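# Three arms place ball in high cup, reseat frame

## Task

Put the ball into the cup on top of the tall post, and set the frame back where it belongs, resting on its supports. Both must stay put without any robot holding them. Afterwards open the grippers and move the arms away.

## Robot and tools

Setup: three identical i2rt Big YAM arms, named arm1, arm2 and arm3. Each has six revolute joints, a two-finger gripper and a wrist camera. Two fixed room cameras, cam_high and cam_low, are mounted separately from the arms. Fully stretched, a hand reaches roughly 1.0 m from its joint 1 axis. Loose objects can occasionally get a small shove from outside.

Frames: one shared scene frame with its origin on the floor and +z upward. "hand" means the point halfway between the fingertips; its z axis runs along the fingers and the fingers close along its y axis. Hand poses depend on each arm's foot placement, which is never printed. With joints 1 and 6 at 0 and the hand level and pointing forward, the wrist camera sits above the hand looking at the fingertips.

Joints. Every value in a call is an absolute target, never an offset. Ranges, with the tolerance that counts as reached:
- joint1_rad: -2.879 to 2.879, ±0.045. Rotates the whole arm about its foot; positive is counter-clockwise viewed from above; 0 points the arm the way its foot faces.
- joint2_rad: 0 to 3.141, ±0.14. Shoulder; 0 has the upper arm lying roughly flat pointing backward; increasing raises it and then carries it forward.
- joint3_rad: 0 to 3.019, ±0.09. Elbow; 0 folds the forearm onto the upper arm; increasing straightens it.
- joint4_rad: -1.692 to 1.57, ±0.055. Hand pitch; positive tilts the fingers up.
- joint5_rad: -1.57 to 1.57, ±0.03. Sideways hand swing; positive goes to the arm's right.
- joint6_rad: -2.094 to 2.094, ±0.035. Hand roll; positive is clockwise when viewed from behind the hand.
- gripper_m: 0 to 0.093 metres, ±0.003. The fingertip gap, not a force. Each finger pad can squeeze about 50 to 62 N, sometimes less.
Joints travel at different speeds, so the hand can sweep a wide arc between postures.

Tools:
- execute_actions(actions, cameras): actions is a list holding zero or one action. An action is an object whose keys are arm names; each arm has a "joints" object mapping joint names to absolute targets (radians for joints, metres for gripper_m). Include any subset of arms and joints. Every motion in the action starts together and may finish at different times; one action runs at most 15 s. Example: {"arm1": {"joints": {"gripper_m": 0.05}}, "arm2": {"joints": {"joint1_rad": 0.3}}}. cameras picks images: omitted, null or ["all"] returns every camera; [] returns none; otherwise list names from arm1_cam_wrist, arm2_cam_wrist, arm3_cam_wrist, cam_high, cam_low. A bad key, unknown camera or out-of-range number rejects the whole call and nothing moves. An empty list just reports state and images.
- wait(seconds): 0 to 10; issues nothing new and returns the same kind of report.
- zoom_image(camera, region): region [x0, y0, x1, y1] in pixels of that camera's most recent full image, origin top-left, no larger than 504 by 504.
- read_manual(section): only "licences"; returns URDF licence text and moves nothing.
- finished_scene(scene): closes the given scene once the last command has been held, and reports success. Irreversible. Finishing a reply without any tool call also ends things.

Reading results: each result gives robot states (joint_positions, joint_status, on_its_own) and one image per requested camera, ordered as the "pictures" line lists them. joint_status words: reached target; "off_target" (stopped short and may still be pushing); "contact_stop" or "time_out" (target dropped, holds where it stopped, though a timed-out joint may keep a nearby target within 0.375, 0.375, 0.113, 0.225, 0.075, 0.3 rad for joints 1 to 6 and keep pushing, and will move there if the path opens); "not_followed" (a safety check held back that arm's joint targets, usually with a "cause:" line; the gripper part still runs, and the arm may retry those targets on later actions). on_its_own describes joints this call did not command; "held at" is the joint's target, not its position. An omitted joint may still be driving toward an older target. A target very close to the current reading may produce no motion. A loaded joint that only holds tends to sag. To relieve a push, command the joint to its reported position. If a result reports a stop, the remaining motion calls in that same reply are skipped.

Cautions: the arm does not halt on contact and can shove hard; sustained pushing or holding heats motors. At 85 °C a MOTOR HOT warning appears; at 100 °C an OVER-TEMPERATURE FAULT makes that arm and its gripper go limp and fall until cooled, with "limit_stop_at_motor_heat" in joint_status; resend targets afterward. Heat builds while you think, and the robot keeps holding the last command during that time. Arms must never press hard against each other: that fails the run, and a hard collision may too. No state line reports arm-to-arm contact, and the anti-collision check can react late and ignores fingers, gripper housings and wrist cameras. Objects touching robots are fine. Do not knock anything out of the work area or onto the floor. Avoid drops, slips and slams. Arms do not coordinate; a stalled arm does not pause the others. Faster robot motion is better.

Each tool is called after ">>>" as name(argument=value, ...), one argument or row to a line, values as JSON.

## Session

>>> execute_actions(
  actions=[],
)

Scene clock: 0.00 s.
Motor temperatures (°C, as the motors report them): arm1=[25 29 27 28 25 26] | arm2=[25 25 28 28 25 26] | arm3=[27 26 30 26 26 28]
arm1.joint_positions: joint1_rad=+0.123 joint2_rad=+0.634 joint3_rad=+1.423 joint4_rad=-1.183 joint5_rad=-0.033 joint6_rad=+0.397 gripper_m=+0.095
arm1.joint_status: not commanded
arm1.hand: x=+1.1895 y=-0.0270 z=+1.3409 quat_wxyz=(+0.145, +0.827, -0.121, -0.530) (m; scene frame)
arm2.joint_positions: joint1_rad=+0.246 joint2_rad=+0.570 joint3_rad=+1.339 joint4_rad=-1.251 joint5_rad=+0.058 joint6_rad=-0.255 gripper_m=+0.094
arm2.joint_status: not commanded
arm2.hand: x=-0.5720 y=+1.0732 z=+1.3266 quat_wxyz=(-0.431, -0.251, -0.821, +0.279) (m; scene frame)
arm3.joint_positions: joint1_rad=+0.362 joint2_rad=+0.489 joint3_rad=+1.442 joint4_rad=-1.470 joint5_rad=-0.252 joint6_rad=+0.263 gripper_m=+0.094
arm3.joint_status: not commanded
arm3.hand: x=-0.7364 y=-1.1020 z=+1.3728 quat_wxyz=(-0.266, +0.502, -0.697, -0.437) (m; scene frame)
pictures: arm1_cam_wrist, arm2_cam_wrist, arm3_cam_wrist, cam_high, cam_low
Images, in order (width x height): arm1_cam_wrist 504x504, arm2_cam_wrist 504x504, arm3_cam_wrist 504x504, cam_high 504x504, cam_low 504x504.

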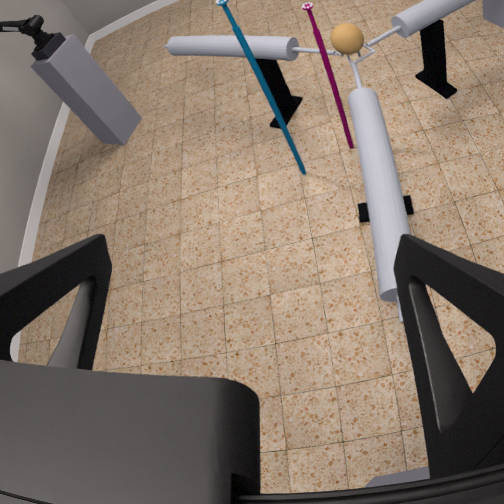

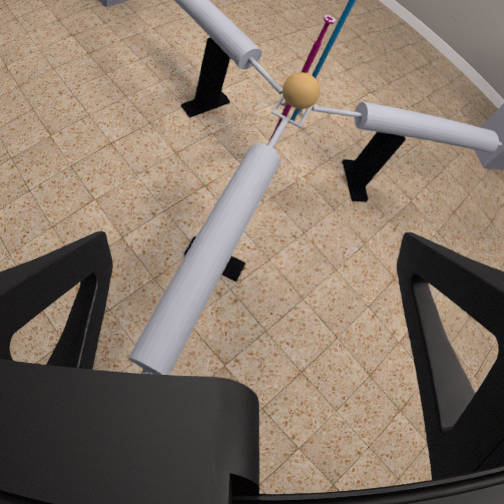

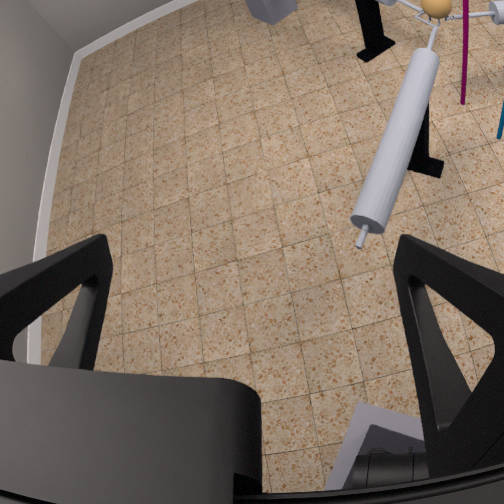

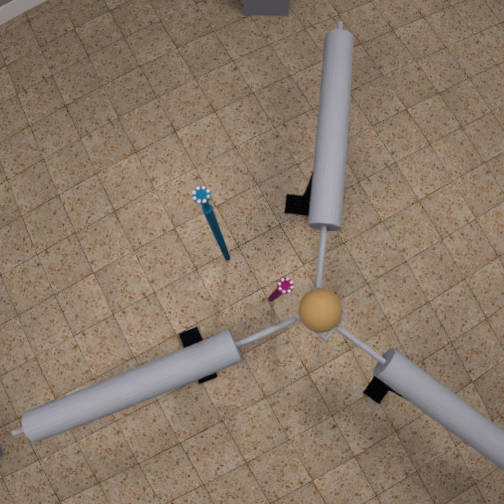

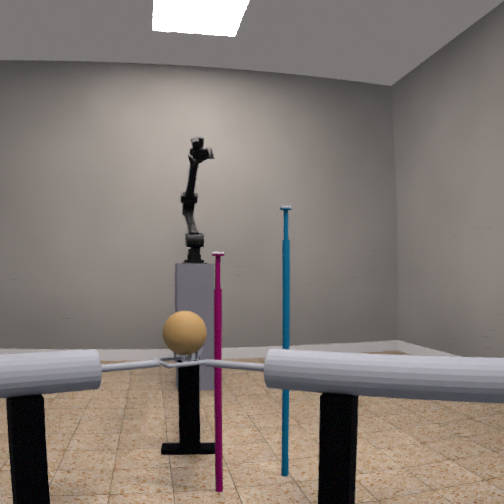

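Scene 2 has a similar layout with the frame rotated a little. I'll move all three arms to pre-grasp poses near the stubs.

>>> execute_actions(
  actions=[
    {"arm1": {"joints": {"joint1_rad": -0.083, "joint2_rad": 2.446, "joint3_rad": 0.678, "joint4_rad": 0.98, "joint5_rad": 0.012, "joint6_rad": 0.012}}, "arm2": {"joints": {"joint1_rad": 0.418, "joint2_rad": 2.259, "joint3_rad": 0.536, "joint4_rad": 0.228, "joint5_rad": 0.035, "joint6_rad": 0.517}}, "arm3": {"joints": {"joint1_rad": 0.756, "joint2_rad": 2.5665, "joint3_rad": 1.075, "joint4_rad": 0.5, "joint5_rad": 0.554, "joint6_rad": 0.69}}},
  ],
  cameras=["arm1_cam_wrist", "arm2_cam_wrist", "arm3_cam_wrist"],
)

Scene clock: 30.83 s.
Motor temperatures (°C, as the motors report them): arm1=[25 29 30 28 25 26] | arm2=[25 25 30 28 25 26] | arm3=[27 26 32 26 26 28]
arm1.joint_positions: joint1_rad=-0.079 joint2_rad=+2.438 joint3_rad=+0.680 joint4_rad=+0.964 joint5_rad=+0.011 joint6_rad=+0.025 gripper_m=+0.095
arm1.joint_status: all done
arm1.hand: x=+1.0008 y=+0.0554 z=+0.5247 quat_wxyz=(-0.023, +0.926, -0.067, -0.371) (m; scene frame)
arm2.joint_positions: joint1_rad=+0.411 joint2_rad=+2.262 joint3_rad=+0.541 joint4_rad=+0.211 joint5_rad=+0.037 joint6_rad=+0.507 gripper_m=+0.094
arm2.joint_status: all done
arm2.hand: x=-0.5110 y=+1.0896 z=+0.5389 quat_wxyz=(-0.025, -0.545, -0.838, +0.015) (m; scene frame)
arm3.joint_positions: joint1_rad=+0.750 joint2_rad=+2.572 joint3_rad=+1.071 joint4_rad=+0.486 joint5_rad=+0.550 joint6_rad=+0.681 gripper_m=+0.094
arm3.joint_status: all done
arm3.hand: x=-0.7284 y=-0.7269 z=+0.5223 quat_wxyz=(-0.338, +0.407, -0.834, -0.157) (m; scene frame)
pictures: arm1_cam_wrist, arm2_cam_wrist, arm3_cam_wrist
Images, in order (width x height): arm1_cam_wrist 504x504, arm2_cam_wrist 504x504, arm3_cam_wrist 504x504.

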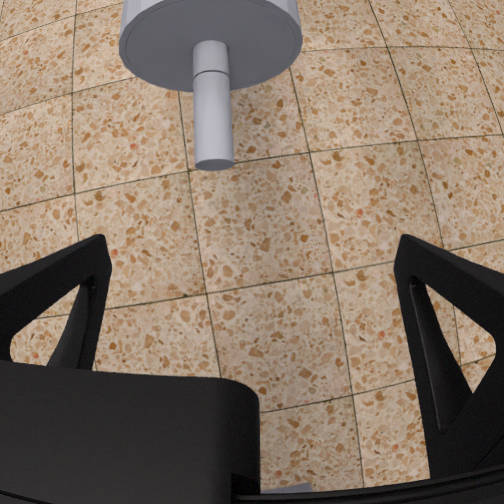

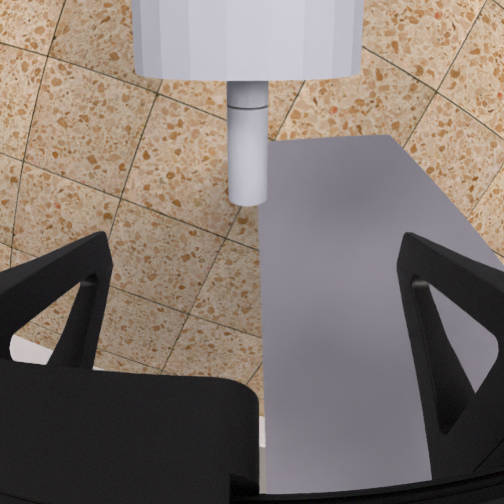

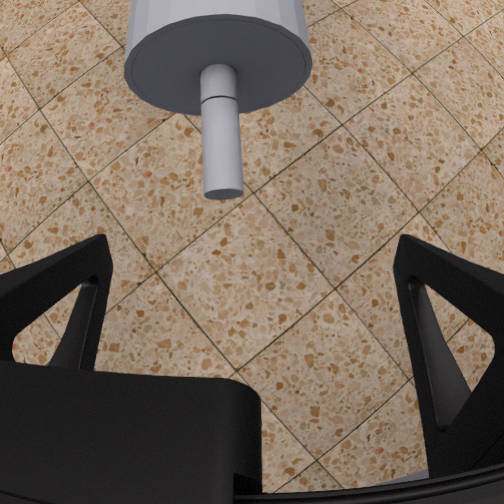

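>>> execute_actions(
  actions=[
    {"arm1": {"joints": {"joint1_rad": -0.034, "joint2_rad": 2.671, "joint3_rad": 1.034, "joint4_rad": 0.85, "joint5_rad": 0.046, "joint6_rad": 0.047}}, "arm2": {"joints": {"joint1_rad": 0.418, "joint2_rad": 2.613, "joint3_rad": 0.705, "joint4_rad": 0.412}}, "arm3": {"joints": {"joint1_rad": 0.655, "joint2_rad": 2.8195, "joint3_rad": 1.45, "joint4_rad": 0.44, "joint5_rad": 0.498, "joint6_rad": 0.594}}},
  ],
  cameras=["arm1_cam_wrist", "arm2_cam_wrist", "arm3_cam_wrist"],
)

Scene clock: 41.03 s.
Motor temperatures (°C, as the motors report them): arm1=[25 29 29 28 25 26] | arm2=[25 25 29 28 25 26] | arm3=[27 27 31 26 26 28]
arm1.joint_positions: joint1_rad=-0.036 joint2_rad=+2.672 joint3_rad=+1.035 joint4_rad=+0.856 joint5_rad=+0.043 joint6_rad=+0.034 gripper_m=+0.095
arm1.joint_status: all done
arm1.hand: x=+0.9169 y=+0.0474 z=+0.4378 quat_wxyz=(-0.028, +0.924, -0.058, -0.378) (m; scene frame)
arm2.joint_positions: joint1_rad=+0.413 joint2_rad=+2.628 joint3_rad=+0.703 joint4_rad=+0.409 joint5_rad=+0.038 joint6_rad=+0.507 gripper_m=+0.094
arm2.joint_status: all done
arm2.hand: x=-0.5167 y=+1.0955 z=+0.4366 quat_wxyz=(-0.022, -0.544, -0.839, +0.015) (m; scene frame)
arm3.joint_positions: joint1_rad=+0.649 joint2_rad=+2.825 joint3_rad=+1.437 joint4_rad=+0.444 joint5_rad=+0.495 joint6_rad=+0.603 gripper_m=+0.094
arm3.joint_status: all done
arm3.hand: x=-0.6901 y=-0.6459 z=+0.4390 quat_wxyz=(-0.340, +0.395, -0.836, -0.170) (m; scene frame)
pictures: arm1_cam_wrist, arm2_cam_wrist, arm3_cam_wrist
Images, in order (width x height): arm1_cam_wrist 504x504, arm2_cam_wrist 504x504, arm3_cam_wrist 504x504.

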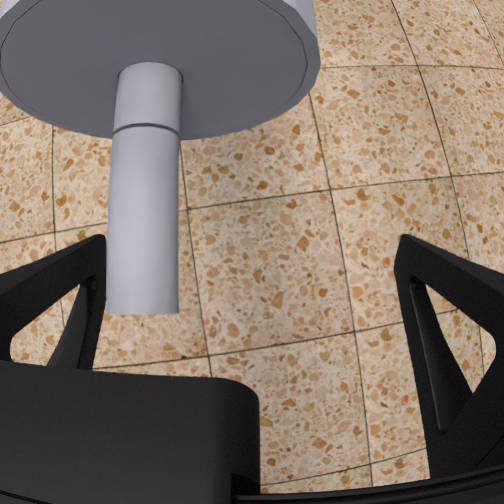

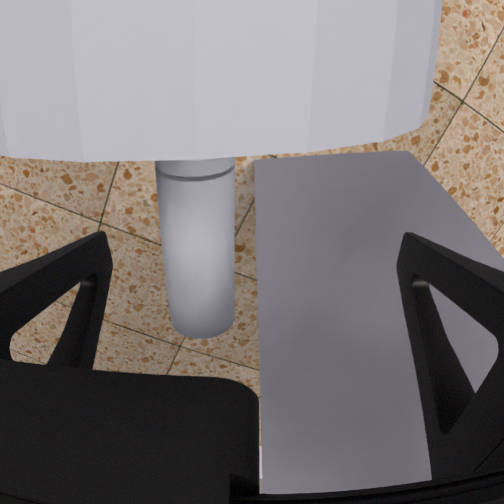

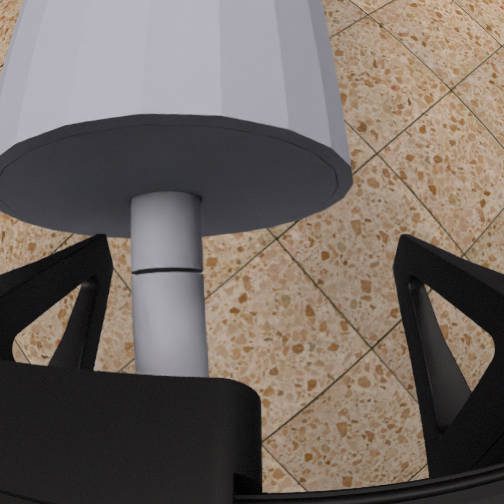

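>>> execute_actions(
  actions=[
    {"arm1": {"joints": {"joint1_rad": 0.054, "joint4_rad": 0.841, "joint5_rad": 0.128, "joint6_rad": 0.133}}, "arm2": {"joints": {"joint1_rad": 0.478, "joint2_rad": 2.603, "joint3_rad": 0.724, "joint4_rad": 0.383, "joint5_rad": 0.04, "joint6_rad": 0.6}}, "arm3": {"joints": {"joint1_rad": 0.742, "joint2_rad": 2.816, "joint3_rad": 1.458, "joint4_rad": 0.372, "joint5_rad": 0.561, "joint6_rad": 0.703}}},
  ],
  cameras=["arm1_cam_wrist", "arm2_cam_wrist", "arm3_cam_wrist", "cam_high"],
)

Scene clock: 56.33 s.
Motor temperatures (°C, as the motors report them): arm1=[25 29 28 28 25 26] | arm2=[25 25 28 28 25 26] | arm3=[27 27 31 26 26 28]
arm1.joint_positions: joint1_rad=+0.062 joint2_rad=+2.672 joint3_rad=+1.035 joint4_rad=+0.851 joint5_rad=+0.125 joint6_rad=+0.120 gripper_m=+0.095
arm1.joint_status: all done
arm1.hand: x=+0.9162 y=+0.0088 z=+0.4378 quat_wxyz=(-0.031, +0.923, -0.068, -0.379) (m; scene frame)
arm2.joint_positions: joint1_rad=+0.476 joint2_rad=+2.620 joint3_rad=+0.718 joint4_rad=+0.397 joint5_rad=+0.038 joint6_rad=+0.590 gripper_m=+0.094
arm2.joint_status: all done
arm2.hand: x=-0.4985 y=+1.1035 z=+0.4369 quat_wxyz=(-0.029, -0.553, -0.833, +0.013) (m; scene frame)
arm3.joint_positions: joint1_rad=+0.751 joint2_rad=+2.825 joint3_rad=+1.439 joint4_rad=+0.381 joint5_rad=+0.558 joint6_rad=+0.694 gripper_m=+0.094
arm3.joint_status: all done
arm3.hand: x=-0.7403 y=-0.6568 z=+0.4361 quat_wxyz=(-0.341, +0.399, -0.835, -0.163) (m; scene frame)
pictures: arm1_cam_wrist, arm2_cam_wrist, arm3_cam_wrist, cam_high
Images, in order (width x height): arm1_cam_wrist 504x504, arm2_cam_wrist 504x504, arm3_cam_wrist 504x504, cam_high 504x504.

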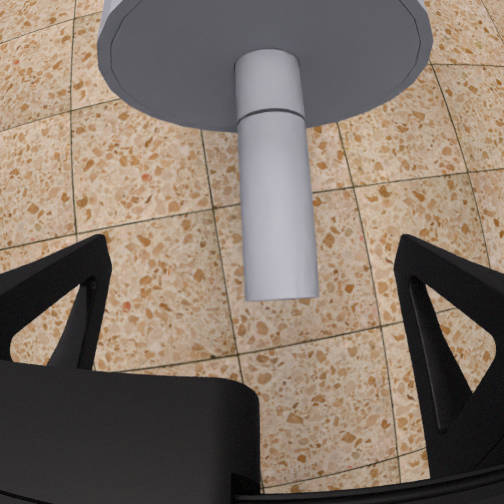

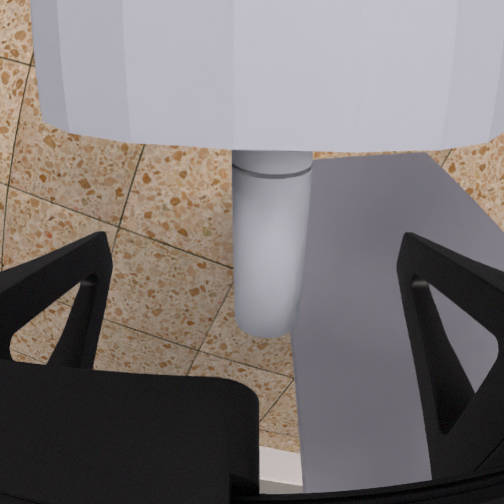

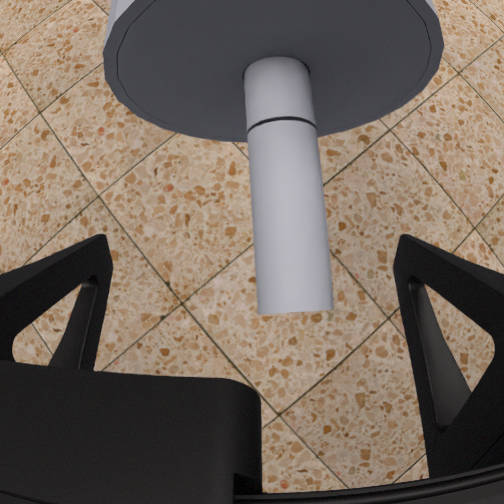

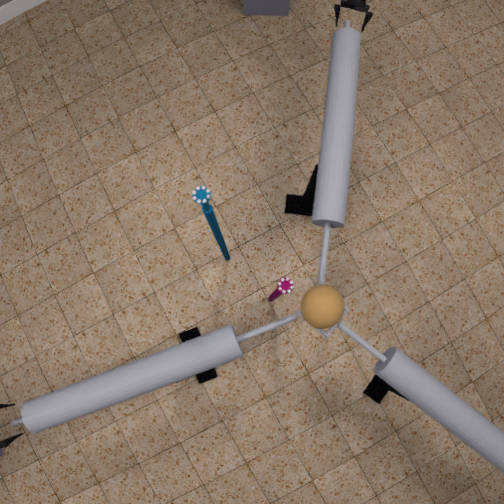

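>>> execute_actions(
  actions=[
    {"arm1": {"joints": {"gripper_m": 0.0}}, "arm2": {"joints": {"gripper_m": 0.0}}, "arm3": {"joints": {"gripper_m": 0.0}}},
  ],
  cameras=["arm1_cam_wrist", "arm3_cam_wrist", "cam_high"],
)

Scene clock: 60.97 s.
Motor temperatures (°C, as the motors report them): arm1=[25 29 28 28 25 26] | arm2=[25 25 28 28 25 26] | arm3=[27 28 31 26 26 28]
arm1.joint_positions: joint1_rad=+0.060 joint2_rad=+2.672 joint3_rad=+1.035 joint4_rad=+0.851 joint5_rad=+0.128 joint6_rad=+0.121 gripper_m=+0.018
arm1.joint_status: gripper_m off_target (ended at +0.019, target +0.000)
arm1.hand: x=+0.9164 y=+0.0103 z=+0.4378 quat_wxyz=(-0.032, +0.923, -0.069, -0.378) (m; scene frame)
arm2.joint_positions: joint1_rad=+0.476 joint2_rad=+2.619 joint3_rad=+0.719 joint4_rad=+0.396 joint5_rad=+0.033 joint6_rad=+0.596 gripper_m=+0.019
arm2.joint_status: gripper_m off_target (ended at +0.019, target +0.000)
arm2.hand: x=-0.4973 y=+1.1038 z=+0.4368 quat_wxyz=(-0.029, -0.555, -0.831, +0.011) (m; scene frame)
arm3.joint_positions: joint1_rad=+0.749 joint2_rad=+2.825 joint3_rad=+1.439 joint4_rad=+0.374 joint5_rad=+0.563 joint6_rad=+0.695 gripper_m=+0.018
arm3.joint_status: gripper_m off_target (ended at +0.018, target +0.000)
arm3.hand: x=-0.7382 y=-0.6583 z=+0.4356 quat_wxyz=(-0.343, +0.398, -0.836, -0.159) (m; scene frame)
pictures: arm1_cam_wrist, arm3_cam_wrist, cam_high
Images, in order (width x height): arm1_cam_wrist 504x504, arm3_cam_wrist 504x504, cam_high 504x504.

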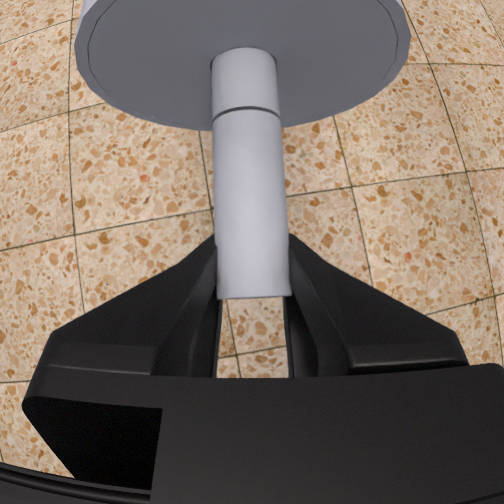

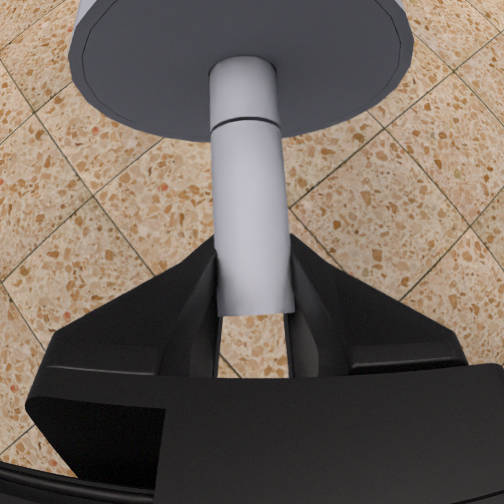

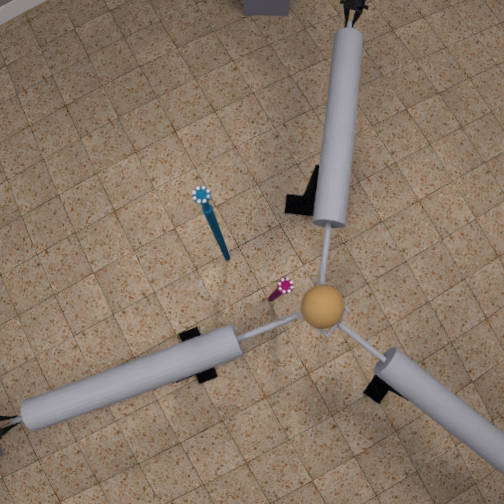

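>>> execute_actions(
  actions=[
    {"arm1": {"joints": {"joint2_rad": 2.148, "joint3_rad": 0.792, "joint4_rad": 0.58}}, "arm2": {"joints": {"joint2_rad": 1.95, "joint3_rad": 0.485, "joint4_rad": -0.03}}, "arm3": {"joints": {"joint2_rad": 2.36, "joint3_rad": 1.185, "joint4_rad": 0.213}}},
  ],
  cameras=[],
)

>>> execute_actions(
  actions=[
    {"arm1": {"joints": {"joint2_rad": 1.652, "joint3_rad": 0.785, "joint4_rad": 0.1}}, "arm2": {"joints": {"joint2_rad": 1.315, "joint3_rad": 0.55, "joint4_rad": -0.73}}, "arm3": {"joints": {"joint2_rad": 1.96, "joint3_rad": 1.125, "joint4_rad": -0.115}}},
  ],
  cameras=["cam_low"],
)

Scene clock: 89.87 s.
Motor temperatures (°C, as the motors report them): arm1=[25 30 27 28 25 26] | arm2=[25 25 28 28 25 26] | arm3=[27 28 31 26 26 28]
arm1.joint_positions: joint1_rad=+0.054 joint2_rad=+2.174 joint3_rad=+0.794 joint4_rad=+0.575 joint5_rad=+0.122 joint6_rad=+0.122 gripper_m=+0.018
arm1.joint_status: all done
arm1.hand: x=+0.9171 y=+0.0126 z=+0.6033 quat_wxyz=(-0.031, +0.926, -0.071, -0.370) (m; scene frame)
arm2.joint_positions: joint1_rad=+0.476 joint2_rad=+1.985 joint3_rad=+0.484 joint4_rad=-0.018 joint5_rad=+0.030 joint6_rad=+0.596 gripper_m=+0.019
arm2.joint_status: all done
arm2.hand: x=-0.4974 y=+1.1025 z=+0.6065 quat_wxyz=(-0.022, -0.555, -0.832, +0.009) (m; scene frame)
arm3.joint_positions: joint1_rad=+0.744 joint2_rad=+2.401 joint3_rad=+1.167 joint4_rad=+0.202 joint5_rad=+0.552 joint6_rad=+0.698 gripper_m=+0.018
arm3.joint_status: all done
arm3.hand: x=-0.7366 y=-0.6617 z=+0.5998 quat_wxyz=(-0.336, +0.400, -0.839, -0.152) (m; scene frame)
pictures: none
No camera images: the call's "cameras" was empty. Leave "cameras" out to get every camera's image.

Scene clock: 91.13 s.
Motor temperatures (°C, as the motors report them): arm1=[25 30 27 28 25 26] | arm2=[25 25 28 28 25 26] | arm3=[27 28 31 26 26 28]
arm1.joint_positions: joint1_rad=+0.053 joint2_rad=+1.666 joint3_rad=+0.759 joint4_rad=+0.109 joint5_rad=+0.127 joint6_rad=+0.124 gripper_m=+0.019
arm1.joint_status: all done
arm1.hand: x=+0.9177 y=+0.0139 z=+0.7759 quat_wxyz=(-0.033, +0.924, -0.074, -0.373) (m; scene frame)
arm2.joint_positions: joint1_rad=+0.488 joint2_rad=+1.329 joint3_rad=+0.514 joint4_rad=-0.692 joint5_rad=+0.029 joint6_rad=+0.608 gripper_m=+0.019
arm2.joint_status: all done
arm2.hand: x=-0.4965 y=+1.1037 z=+0.7742 quat_wxyz=(-0.028, -0.555, -0.832, +0.008) (m; scene frame)
arm3.joint_positions: joint1_rad=+0.746 joint2_rad=+1.992 joint3_rad=+1.089 joint4_rad=-0.138 joint5_rad=+0.551 joint6_rad=+0.708 gripper_m=+0.018
arm3.joint_status: all done
arm3.hand: x=-0.7381 y=-0.6623 z=+0.7715 quat_wxyz=(-0.333, +0.399, -0.841, -0.149) (m; scene frame)
pictures: cam_low
Images, in order (width x height): cam_low 504x504.

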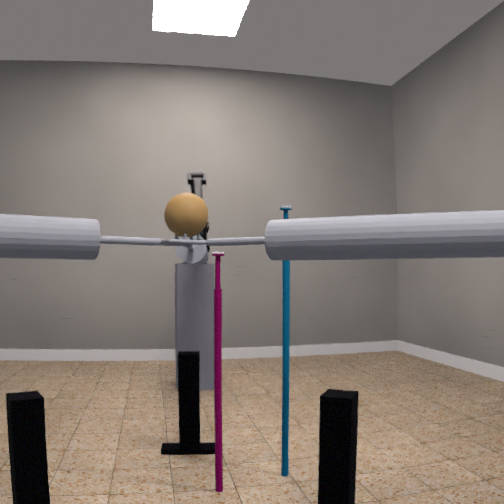

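>>> execute_actions(
  actions=[
    {"arm1": {"joints": {"joint2_rad": 1.335, "joint3_rad": 1.05, "joint4_rad": -0.46}}, "arm2": {"joints": {"joint2_rad": 1.03, "joint3_rad": 0.91, "joint4_rad": -1.335}}, "arm3": {"joints": {"joint2_rad": 1.66, "joint3_rad": 1.305, "joint4_rad": -0.555}}},
  ],
  cameras=["cam_low", "cam_high"],
)

Scene clock: 96.27 s.
Motor temperatures (°C, as the motors report them): arm1=[25 30 29 28 25 26] | arm2=[25 25 29 28 25 26] | arm3=[27 28 32 26 26 28]
arm1.joint_positions: joint1_rad=+0.056 joint2_rad=+1.359 joint3_rad=+0.978 joint4_rad=-0.452 joint5_rad=+0.125 joint6_rad=+0.124 gripper_m=+0.019
arm1.joint_status: all done
arm1.hand: x=+0.9190 y=+0.0120 z=+0.9429 quat_wxyz=(-0.033, +0.931, -0.071, -0.357) (m; scene frame)
arm2.joint_positions: joint1_rad=+0.489 joint2_rad=+1.040 joint3_rad=+0.830 joint4_rad=-1.311 joint5_rad=+0.025 joint6_rad=+0.609 gripper_m=+0.019
arm2.joint_status: all done
arm2.hand: x=-0.4961 y=+1.1020 z=+0.9494 quat_wxyz=(-0.021, -0.555, -0.832, +0.007) (m; scene frame)
arm3.joint_positions: joint1_rad=+0.749 joint2_rad=+1.696 joint3_rad=+1.214 joint4_rad=-0.576 joint5_rad=+0.553 joint6_rad=+0.709 gripper_m=+0.018
arm3.joint_status: joint3_rad time_out (moved +0.125 of +0.216); the others done
arm3.on_its_own: joint3_rad reads +1.214 and still pushes toward +1.305 since a time_out
arm3.hand: x=-0.7392 y=-0.6662 z=+0.9420 quat_wxyz=(-0.332, +0.402, -0.841, -0.142) (m; scene frame)
pictures: cam_high, cam_low
Images, in order (width x height): cam_high 504x504, cam_low 504x504.

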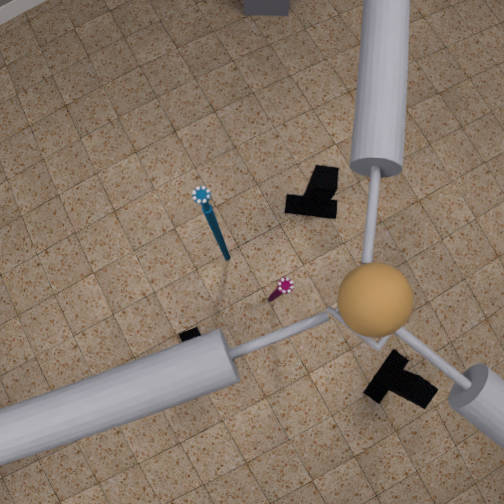

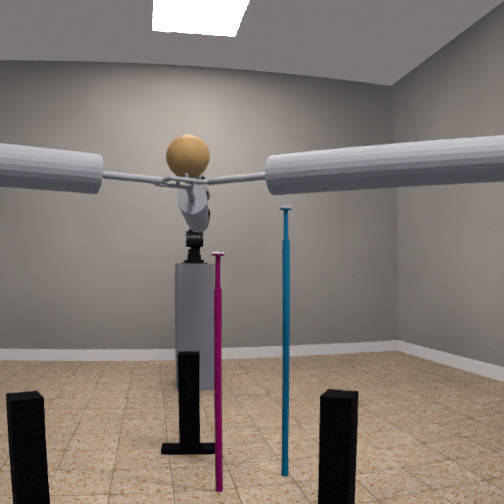

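>>> execute_actions(
  actions=[
    {"arm1": {"joints": {"joint1_rad": 0.524, "joint2_rad": 1.27, "joint3_rad": 0.97, "joint4_rad": -0.535, "joint5_rad": 0.438, "joint6_rad": 0.503}}, "arm2": {"joints": {"joint1_rad": 0.245, "joint2_rad": 1.485, "joint3_rad": 1.345, "joint4_rad": -1.235, "joint5_rad": 0.026, "joint6_rad": 0.382}}, "arm3": {"joints": {"joint1_rad": 0.6, "joint2_rad": 1.22, "joint3_rad": 0.75, "joint4_rad": -0.41, "joint5_rad": 0.486, "joint6_rad": 0.575}}},
  ],
  cameras=[],
)

>>> execute_actions(
  actions=[
    {"arm1": {"joints": {"joint1_rad": 0.967, "joint2_rad": 1.44, "joint3_rad": 1.19, "joint4_rad": -0.80, "joint5_rad": 0.669, "joint6_rad": 0.95}}, "arm2": {"joints": {"joint1_rad": 0.15, "joint2_rad": 1.935, "joint3_rad": 2.01, "joint4_rad": -1.40, "joint5_rad": 0.02, "joint6_rad": 0.287}}, "arm3": {"joints": {"joint1_rad": 0.195, "joint2_rad": 0.615, "joint3_rad": 0.41, "joint4_rad": -0.57, "joint5_rad": 0.229, "joint6_rad": 0.242}}},
  ],
  cameras=["cam_low", "cam_high"],
)

>>> zoom_image(
  camera="cam_low",
  region=[220, 130, 360, 270],
)

Scene clock: 122.27 s.
Motor temperatures (°C, as the motors report them): arm1=[25 30 33 28 25 26] | arm2=[25 25 35 28 25 26] | arm3=[27 28 37 26 26 28]
arm1.joint_positions: joint1_rad=+0.539 joint2_rad=+1.297 joint3_rad=+0.924 joint4_rad=-0.566 joint5_rad=+0.427 joint6_rad=+0.504 gripper_m=+0.018
arm1.joint_status: all done
arm1.hand: x=+0.9949 y=-0.1668 z=+0.9402 quat_wxyz=(-0.031, +0.931, -0.066, -0.356) (m; scene frame)
arm2.joint_positions: joint1_rad=+0.255 joint2_rad=+1.518 joint3_rad=+1.241 joint4_rad=-1.261 joint5_rad=+0.020 joint6_rad=+0.387 gripper_m=+0.019
arm2.joint_status: joint3_rad time_out (moved +0.412 of +0.515); the others done
arm2.on_its_own: joint3_rad reads +1.241 and still pushes toward +1.345 since a time_out
arm2.hand: x=-0.4178 y=+0.9312 z=+0.9429 quat_wxyz=(-0.010, -0.560, -0.829, +0.008) (m; scene frame)
arm3.joint_positions: joint1_rad=+0.626 joint2_rad=+1.242 joint3_rad=+0.718 joint4_rad=-0.455 joint5_rad=+0.472 joint6_rad=+0.590 gripper_m=+0.018
arm3.joint_status: all done
arm3.hand: x=-0.6699 y=-0.8314 z=+0.9440 quat_wxyz=(-0.328, +0.401, -0.841, -0.154) (m; scene frame)
pictures: none
No camera images: the call's "cameras" was empty. Leave "cameras" out to get every camera's image.

not run: a stop came earlier in this reply.

Region (220, 130, 360, 270) of cam_low's 504x504 image, scaled by 3.600, with more detail than that image has.

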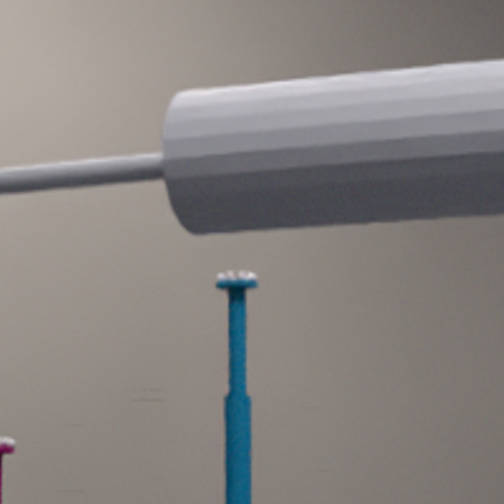

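>>> execute_actions(
  actions=[],
)

Scene clock: 136.60 s.
Motor temperatures (°C, as the motors report them): arm1=[25 29 33 28 25 26] | arm2=[25 25 36 28 25 26] | arm3=[27 27 35 26 26 28]
arm1.joint_positions: joint1_rad=+0.539 joint2_rad=+1.297 joint3_rad=+0.924 joint4_rad=-0.566 joint5_rad=+0.427 joint6_rad=+0.504 gripper_m=+0.018
arm1.joint_status: all done
arm1.hand: x=+0.9949 y=-0.1668 z=+0.9402 quat_wxyz=(-0.031, +0.931, -0.066, -0.356) (m; scene frame)
arm2.joint_positions: joint1_rad=+0.255 joint2_rad=+1.518 joint3_rad=+1.241 joint4_rad=-1.261 joint5_rad=+0.020 joint6_rad=+0.387 gripper_m=+0.019
arm2.joint_status: joint3_rad time_out (moved +0.412 of +0.515); the others done
arm2.on_its_own: joint3_rad reads +1.241 and still pushes toward +1.345 since a time_out
arm2.hand: x=-0.4178 y=+0.9312 z=+0.9429 quat_wxyz=(-0.010, -0.560, -0.829, +0.008) (m; scene frame)
arm3.joint_positions: joint1_rad=+0.626 joint2_rad=+1.242 joint3_rad=+0.718 joint4_rad=-0.455 joint5_rad=+0.472 joint6_rad=+0.590 gripper_m=+0.018
arm3.joint_status: all done
arm3.hand: x=-0.6699 y=-0.8314 z=+0.9440 quat_wxyz=(-0.328, +0.401, -0.841, -0.154) (m; scene frame)
pictures: arm1_cam_wrist, arm2_cam_wrist, arm3_cam_wrist, cam_high, cam_low
Images, in order (width x height): arm1_cam_wrist 504x504, arm2_cam_wrist 504x504, arm3_cam_wrist 504x504, cam_high 504x504, cam_low 504x504.

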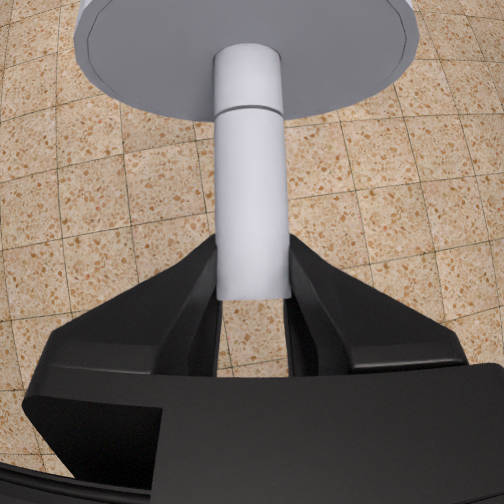

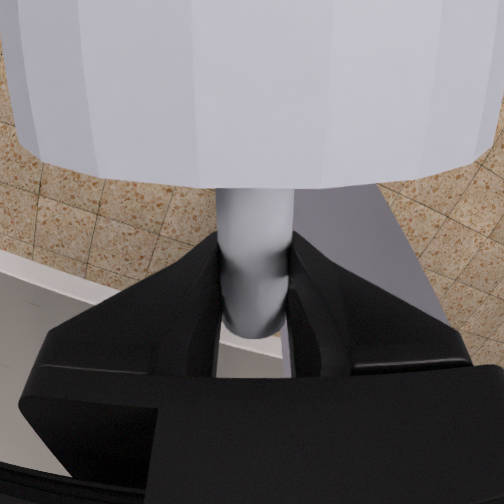

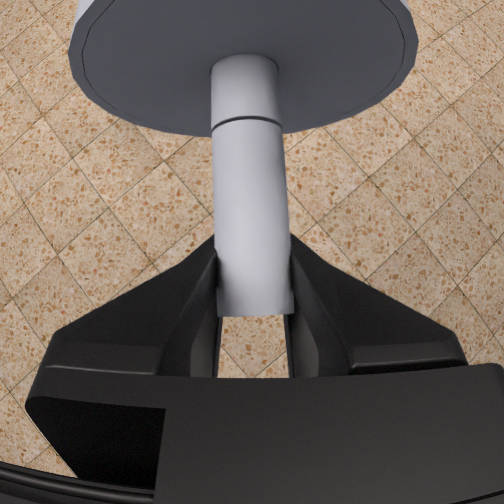

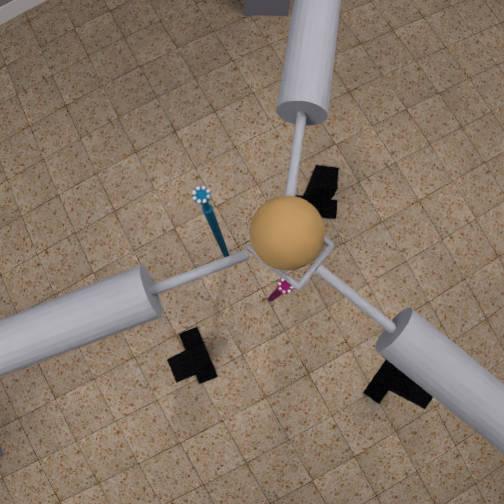

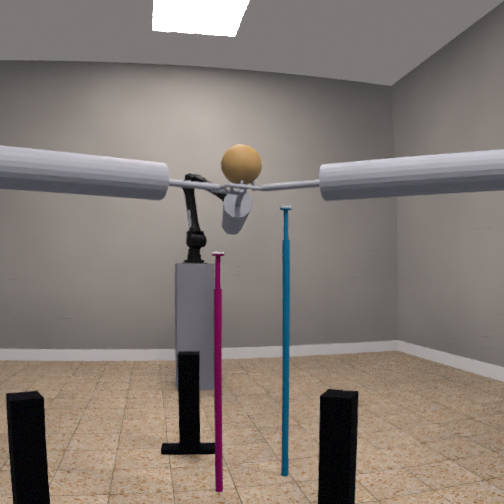

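>>> execute_actions(
  actions=[
    {"arm1":{"joints":{"joint1_rad":0.967,"joint2_rad":1.44,"joint3_rad":1.19,"joint4_rad":-0.80,"joint5_rad":0.669,"joint6_rad":0.95}},"arm2":{"joints":{"joint1_rad":0.15,"joint2_rad":1.935,"joint3_rad":2.01,"joint4_rad":-1.40,"joint5_rad":0.02,"joint6_rad":0.287}},"arm3":{"joints":{"joint1_rad":0.195,"joint2_rad":0.615,"joint3_rad":0.41,"joint4_rad":-0.57,"joint5_rad":0.229,"joint6_rad":0.242}}},
  ],
  cameras=["cam_high","cam_low"],
)

Scene clock: 142.67 s.
Motor temperatures (°C, as the motors report them): arm1=[25 29 34 28 26 26] | arm2=[25 25 37 28 25 26] | arm3=[27 27 35 26 26 28]
arm1.joint_positions: joint1_rad=+0.990 joint2_rad=+1.475 joint3_rad=+1.097 joint4_rad=-0.805 joint5_rad=+0.642 joint6_rad=+0.941 gripper_m=+0.018
arm1.joint_status: joint3_rad time_out (moved +0.172 of +0.266); the others done
arm1.on_its_own: joint3_rad reads +1.097 and still pushes toward +1.190 since a time_out
arm1.hand: x=+1.0803 y=-0.3378 z=+0.9299 quat_wxyz=(-0.033, +0.934, -0.055, -0.351) (m; scene frame)
arm2.joint_positions: joint1_rad=+0.144 joint2_rad=+1.996 joint3_rad=+1.885 joint4_rad=-1.423 joint5_rad=+0.017 joint6_rad=+0.274 gripper_m=+0.019
arm2.joint_status: joint3_rad time_out (moved +0.644 of +0.769); the others done
arm2.on_its_own: joint3_rad reads +1.885 and still pushes toward +1.998 since a time_out
arm2.hand: x=-0.3425 y=+0.7545 z=+0.9374 quat_wxyz=(-0.010, -0.559, -0.829, +0.009) (m; scene frame)
arm3.joint_positions: joint1_rad=+0.205 joint2_rad=+0.634 joint3_rad=+0.372 joint4_rad=-0.594 joint5_rad=+0.224 joint6_rad=+0.235 gripper_m=+0.018
arm3.joint_status: all done
arm3.hand: x=-0.5875 y=-1.0047 z=+0.9404 quat_wxyz=(-0.331, +0.399, -0.841, -0.151) (m; scene frame)
pictures: cam_high, cam_low
Images, in order (width x height): cam_high 504x504, cam_low 504x504.

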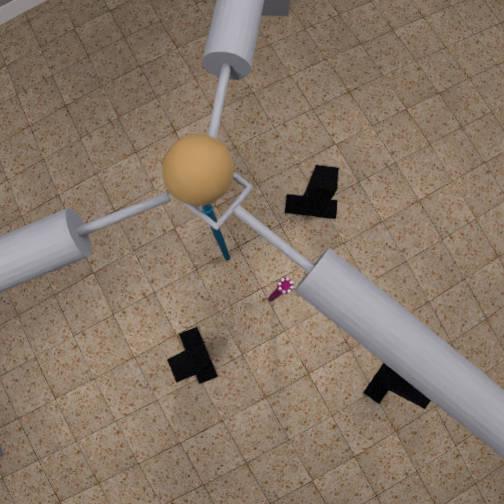

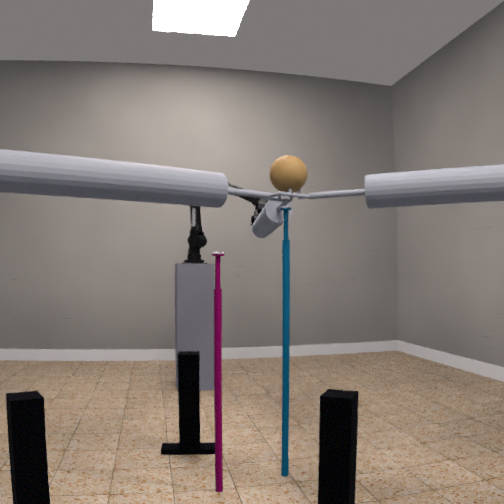

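>>> execute_actions(
  actions=[
    {"arm1":{"joints":{"joint1_rad":0.972,"joint2_rad":1.448,"joint3_rad":1.06,"joint4_rad":-0.718,"joint5_rad":0.671,"joint6_rad":0.955}},"arm2":{"joints":{"joint1_rad":0.168,"joint2_rad":1.95,"joint3_rad":1.88,"joint4_rad":-1.31,"joint5_rad":0.021,"joint6_rad":0.305}},"arm3":{"joints":{"joint1_rad":0.168,"joint2_rad":0.748,"joint3_rad":0.325,"joint4_rad":-0.36,"joint5_rad":0.211,"joint6_rad":0.222}}},
  ],
  cameras=["cam_high","cam_low"],
)

Scene clock: 197.57 s.
Motor temperatures (°C, as the motors report them): arm1=[25 30 38 28 27 26] | arm2=[25 27 40 28 25 26] | arm3=[27 26 37 26 26 28]
arm1.joint_positions: joint1_rad=+0.998 joint2_rad=+1.475 joint3_rad=+1.040 joint4_rad=-0.743 joint5_rad=+0.643 joint6_rad=+0.943 gripper_m=+0.018
arm1.joint_status: all done
arm1.hand: x=+1.0878 y=-0.3346 z=+0.9106 quat_wxyz=(-0.030, +0.934, -0.053, -0.353) (m; scene frame)
arm2.joint_positions: joint1_rad=+0.159 joint2_rad=+1.999 joint3_rad=+1.848 joint4_rad=-1.369 joint5_rad=+0.014 joint6_rad=+0.291 gripper_m=+0.019
arm2.joint_status: joint4_rad time_out (moved +0.054 of +0.113); the others done
arm2.on_its_own: joint4_rad reads -1.369 and still pushes toward -1.310 since a time_out
arm2.hand: x=-0.3330 y=+0.7592 z=+0.9221 quat_wxyz=(-0.018, -0.559, -0.829, +0.009) (m; scene frame)
arm3.joint_positions: joint1_rad=+0.176 joint2_rad=+0.775 joint3_rad=+0.296 joint4_rad=-0.401 joint5_rad=+0.205 joint6_rad=+0.218 gripper_m=+0.018
arm3.joint_status: all done
arm3.hand: x=-0.5802 y=-0.9999 z=+0.8938 quat_wxyz=(-0.321, +0.401, -0.846, -0.143) (m; scene frame)
pictures: cam_high, cam_low
Images, in order (width x height): cam_high 504x504, cam_low 504x504.

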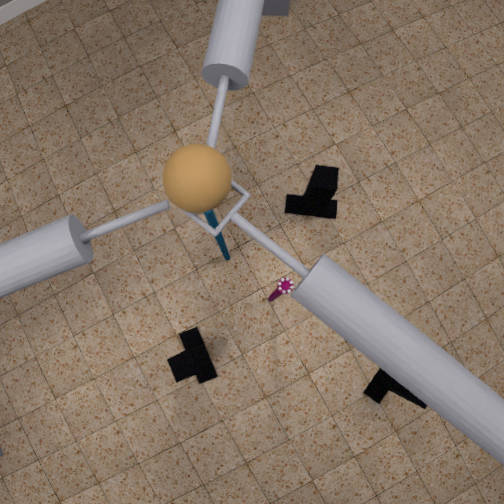

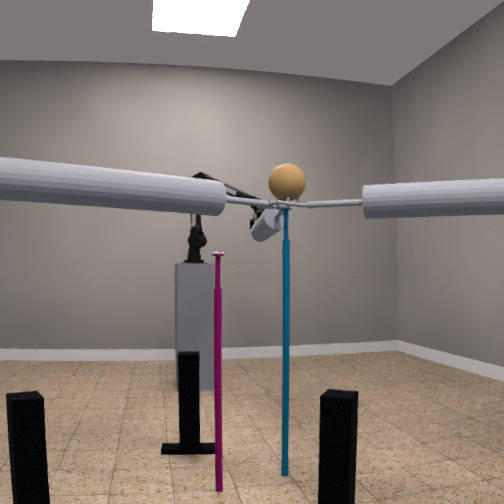

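>>> zoom_image(
  camera="cam_low",
  region=[226, 140, 346, 260],
)

Region (226, 140, 346, 260) of cam_low's 504x504 image, scaled by 4.200, with more detail than that image has.

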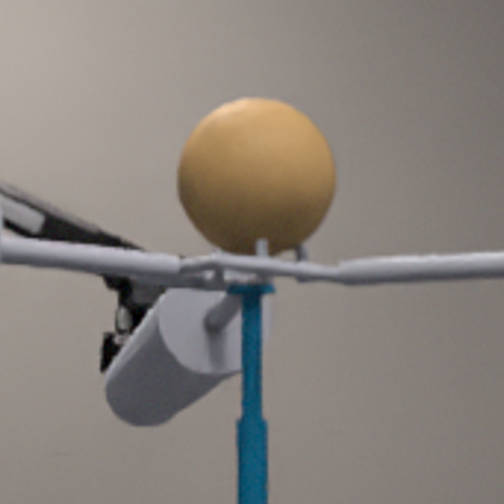

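>>> execute_actions(
  actions=[
    {"arm1":{"joints":{"joint1_rad":0.965,"joint2_rad":1.488,"joint3_rad":1.0,"joint4_rad":-0.62,"joint5_rad":0.669,"joint6_rad":0.948}},"arm2":{"joints":{"joint1_rad":0.172,"joint2_rad":1.97,"joint3_rad":1.79,"joint4_rad":-1.225,"joint5_rad":0.021,"joint6_rad":0.308}},"arm3":{"joints":{"joint1_rad":0.176,"joint2_rad":0.82,"joint3_rad":0.30,"joint4_rad":-0.265,"joint5_rad":0.216,"joint6_rad":0.228}}},
  ],
  cameras=["cam_high","cam_low"],
)

>>> zoom_image(
  camera="cam_low",
  region=[226, 140, 346, 260],
)

Scene clock: 244.87 s.
Motor temperatures (°C, as the motors report them): arm1=[25 30 34 28 28 26] | arm2=[25 27 35 28 25 26] | arm3=[27 26 36 26 26 28]
arm1.joint_positions: joint1_rad=+0.993 joint2_rad=+1.506 joint3_rad=+0.980 joint4_rad=-0.653 joint5_rad=+0.645 joint6_rad=+0.943 gripper_m=+0.018
arm1.joint_status: all done
arm1.hand: x=+1.0886 y=-0.3288 z=+0.8787 quat_wxyz=(-0.032, +0.933, -0.056, -0.353) (m; scene frame)
arm2.joint_positions: joint1_rad=+0.164 joint2_rad=+2.011 joint3_rad=+1.766 joint4_rad=-1.274 joint5_rad=+0.015 joint6_rad=+0.294 gripper_m=+0.019
arm2.joint_status: all done
arm2.hand: x=-0.3330 y=+0.7639 z=+0.8840 quat_wxyz=(-0.018, -0.559, -0.829, +0.009) (m; scene frame)
arm3.joint_positions: joint1_rad=+0.176 joint2_rad=+0.838 joint3_rad=+0.275 joint4_rad=-0.312 joint5_rad=+0.207 joint6_rad=+0.218 gripper_m=+0.018
arm3.joint_status: all done
arm3.hand: x=-0.5779 y=-0.9952 z=+0.8802 quat_wxyz=(-0.324, +0.400, -0.845, -0.144) (m; scene frame)
pictures: cam_high, cam_low
Images, in order (width x height): cam_high 504x504, cam_low 504x504.

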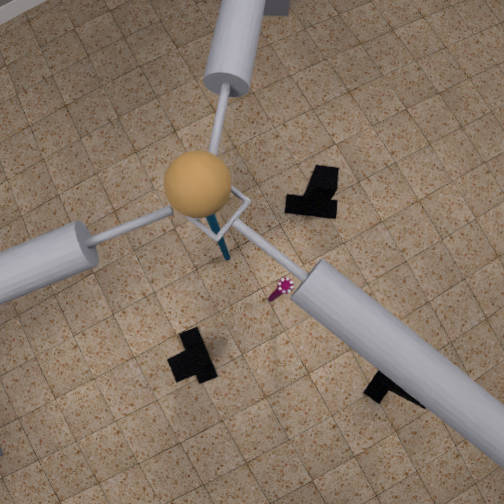

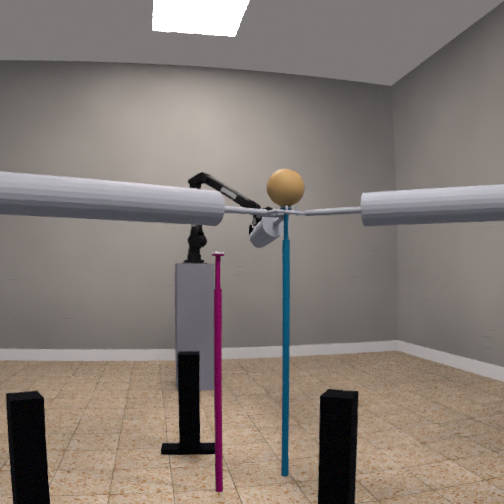

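Region (226, 140, 346, 260) of cam_low's 504x504 image, scaled by 4.200, with more detail than that image has.

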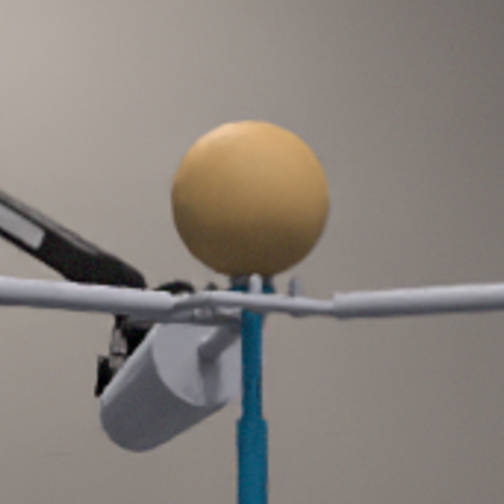

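>>> execute_actions(
  actions=[
    {"arm1":{"joints":{"joint2_rad":1.54,"joint3_rad":0.96,"joint4_rad":-0.527}},"arm2":{"joints":{"joint2_rad":2.002,"joint3_rad":1.735,"joint4_rad":-1.14}},"arm3":{"joints":{"joint2_rad":0.972,"joint3_rad":0.24,"joint4_rad":-0.055}}},
  ],
  cameras=["cam_high","cam_low"],
)

>>> zoom_image(
  camera="cam_low",
  region=[226, 140, 346, 260],
)

Scene clock: 259.63 s.
Motor temperatures (°C, as the motors report them): arm1=[25 30 33 28 28 26] | arm2=[25 27 34 28 25 26] | arm3=[27 26 36 26 26 28]
arm1.joint_positions: joint1_rad=+0.993 joint2_rad=+1.558 joint3_rad=+0.941 joint4_rad=-0.561 joint5_rad=+0.645 joint6_rad=+0.943 gripper_m=+0.018
arm1.joint_status: all done
arm1.hand: x=+1.0882 y=-0.3300 z=+0.8469 quat_wxyz=(-0.031, +0.933, -0.056, -0.354) (m; scene frame)
arm2.joint_positions: joint1_rad=+0.164 joint2_rad=+2.041 joint3_rad=+1.712 joint4_rad=-1.187 joint5_rad=+0.017 joint6_rad=+0.295 gripper_m=+0.019
arm2.joint_status: all done
arm2.hand: x=-0.3326 y=+0.7633 z=+0.8464 quat_wxyz=(-0.019, -0.559, -0.829, +0.011) (m; scene frame)
arm3.joint_positions: joint1_rad=+0.176 joint2_rad=+0.994 joint3_rad=+0.213 joint4_rad=-0.104 joint5_rad=+0.206 joint6_rad=+0.217 gripper_m=+0.018
arm3.joint_status: all done
arm3.hand: x=-0.5781 y=-0.9954 z=+0.8412 quat_wxyz=(-0.320, +0.402, -0.846, -0.141) (m; scene frame)
pictures: cam_high, cam_low
Images, in order (width x height): cam_high 504x504, cam_low 504x504.

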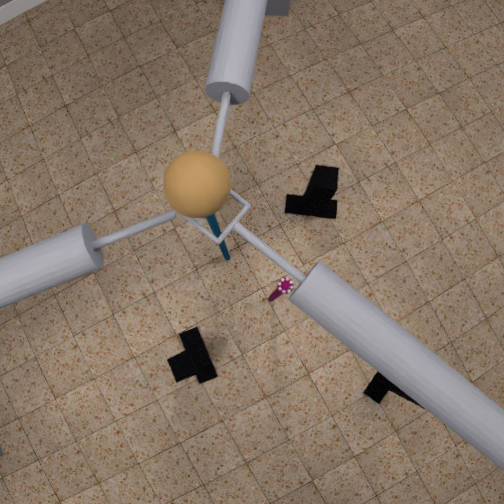

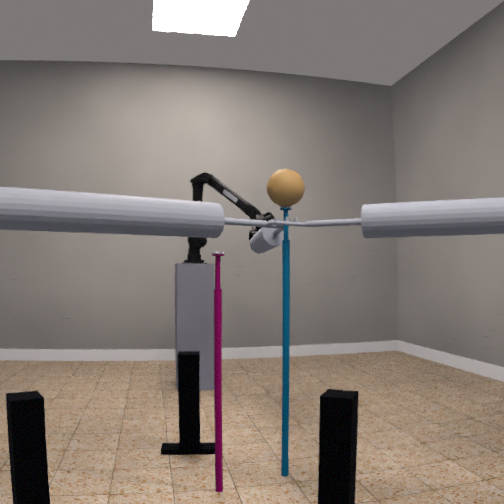

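Region (226, 140, 346, 260) of cam_low's 504x504 image, scaled by 4.200, with more detail than that image has.

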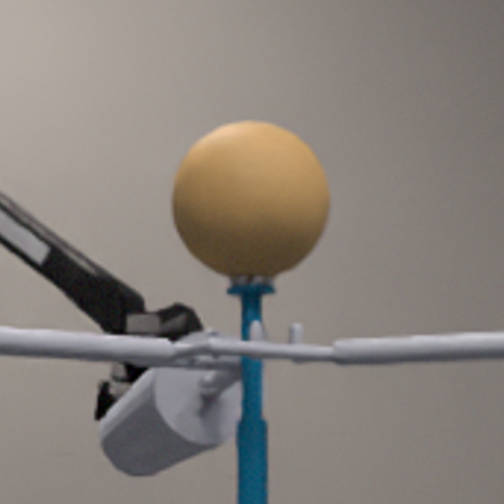

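>>> execute_actions(
  actions=[
    {"arm1":{"joints":{"joint1_rad":0.76,"joint2_rad":1.425,"joint3_rad":0.805,"joint4_rad":-0.345,"joint5_rad":0.555,"joint6_rad":0.705}},"arm2":{"joints":{"joint1_rad":0.205,"joint2_rad":1.78,"joint3_rad":1.382,"joint4_rad":-1.012,"joint5_rad":0.023,"joint6_rad":0.335}},"arm3":{"joints":{"joint1_rad":0.43,"joint2_rad":1.24,"joint3_rad":0.433,"joint4_rad":-0.035,"joint5_rad":0.376,"joint6_rad":0.412}}},
  ],
  cameras=["cam_high","cam_low"],
)

Scene clock: 380.73 s.
Motor temperatures (°C, as the motors report them): arm1=[25 30 33 28 29 26] | arm2=[25 28 34 28 25 26] | arm3=[27 26 36 27 26 28]
arm1.joint_positions: joint1_rad=+0.774 joint2_rad=+1.452 joint3_rad=+0.792 joint4_rad=-0.377 joint5_rad=+0.539 joint6_rad=+0.706 gripper_m=+0.018
arm1.joint_status: all done
arm1.hand: x=+1.0492 y=-0.2425 z=+0.8424 quat_wxyz=(-0.025, +0.933, -0.056, -0.354) (m; scene frame)
arm2.joint_positions: joint1_rad=+0.205 joint2_rad=+1.816 joint3_rad=+1.366 joint4_rad=-1.054 joint5_rad=+0.020 joint6_rad=+0.328 gripper_m=+0.019
arm2.joint_status: all done
arm2.hand: x=-0.3720 y=+0.8464 z=+0.8493 quat_wxyz=(-0.025, -0.556, -0.831, +0.013) (m; scene frame)
arm3.joint_positions: joint1_rad=+0.422 joint2_rad=+1.254 joint3_rad=+0.380 joint4_rad=-0.061 joint5_rad=+0.363 joint6_rad=+0.400 gripper_m=+0.018
arm3.joint_status: all done
arm3.hand: x=-0.6120 y=-0.9161 z=+0.8424 quat_wxyz=(-0.325, +0.408, -0.842, -0.139) (m; scene frame)
pictures: cam_high, cam_low
Images, in order (width x height): cam_high 504x504, cam_low 504x504.

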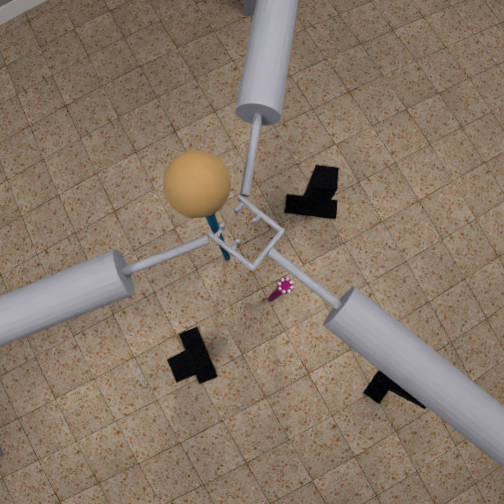

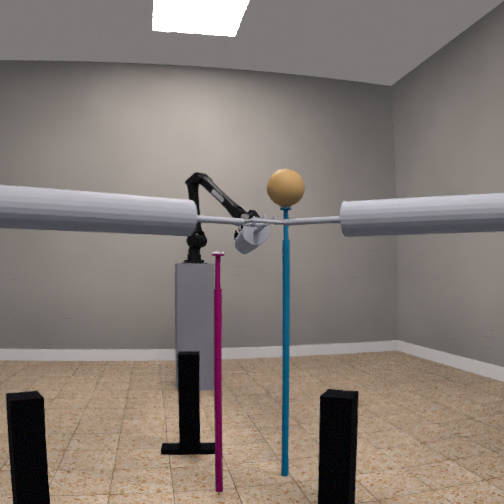

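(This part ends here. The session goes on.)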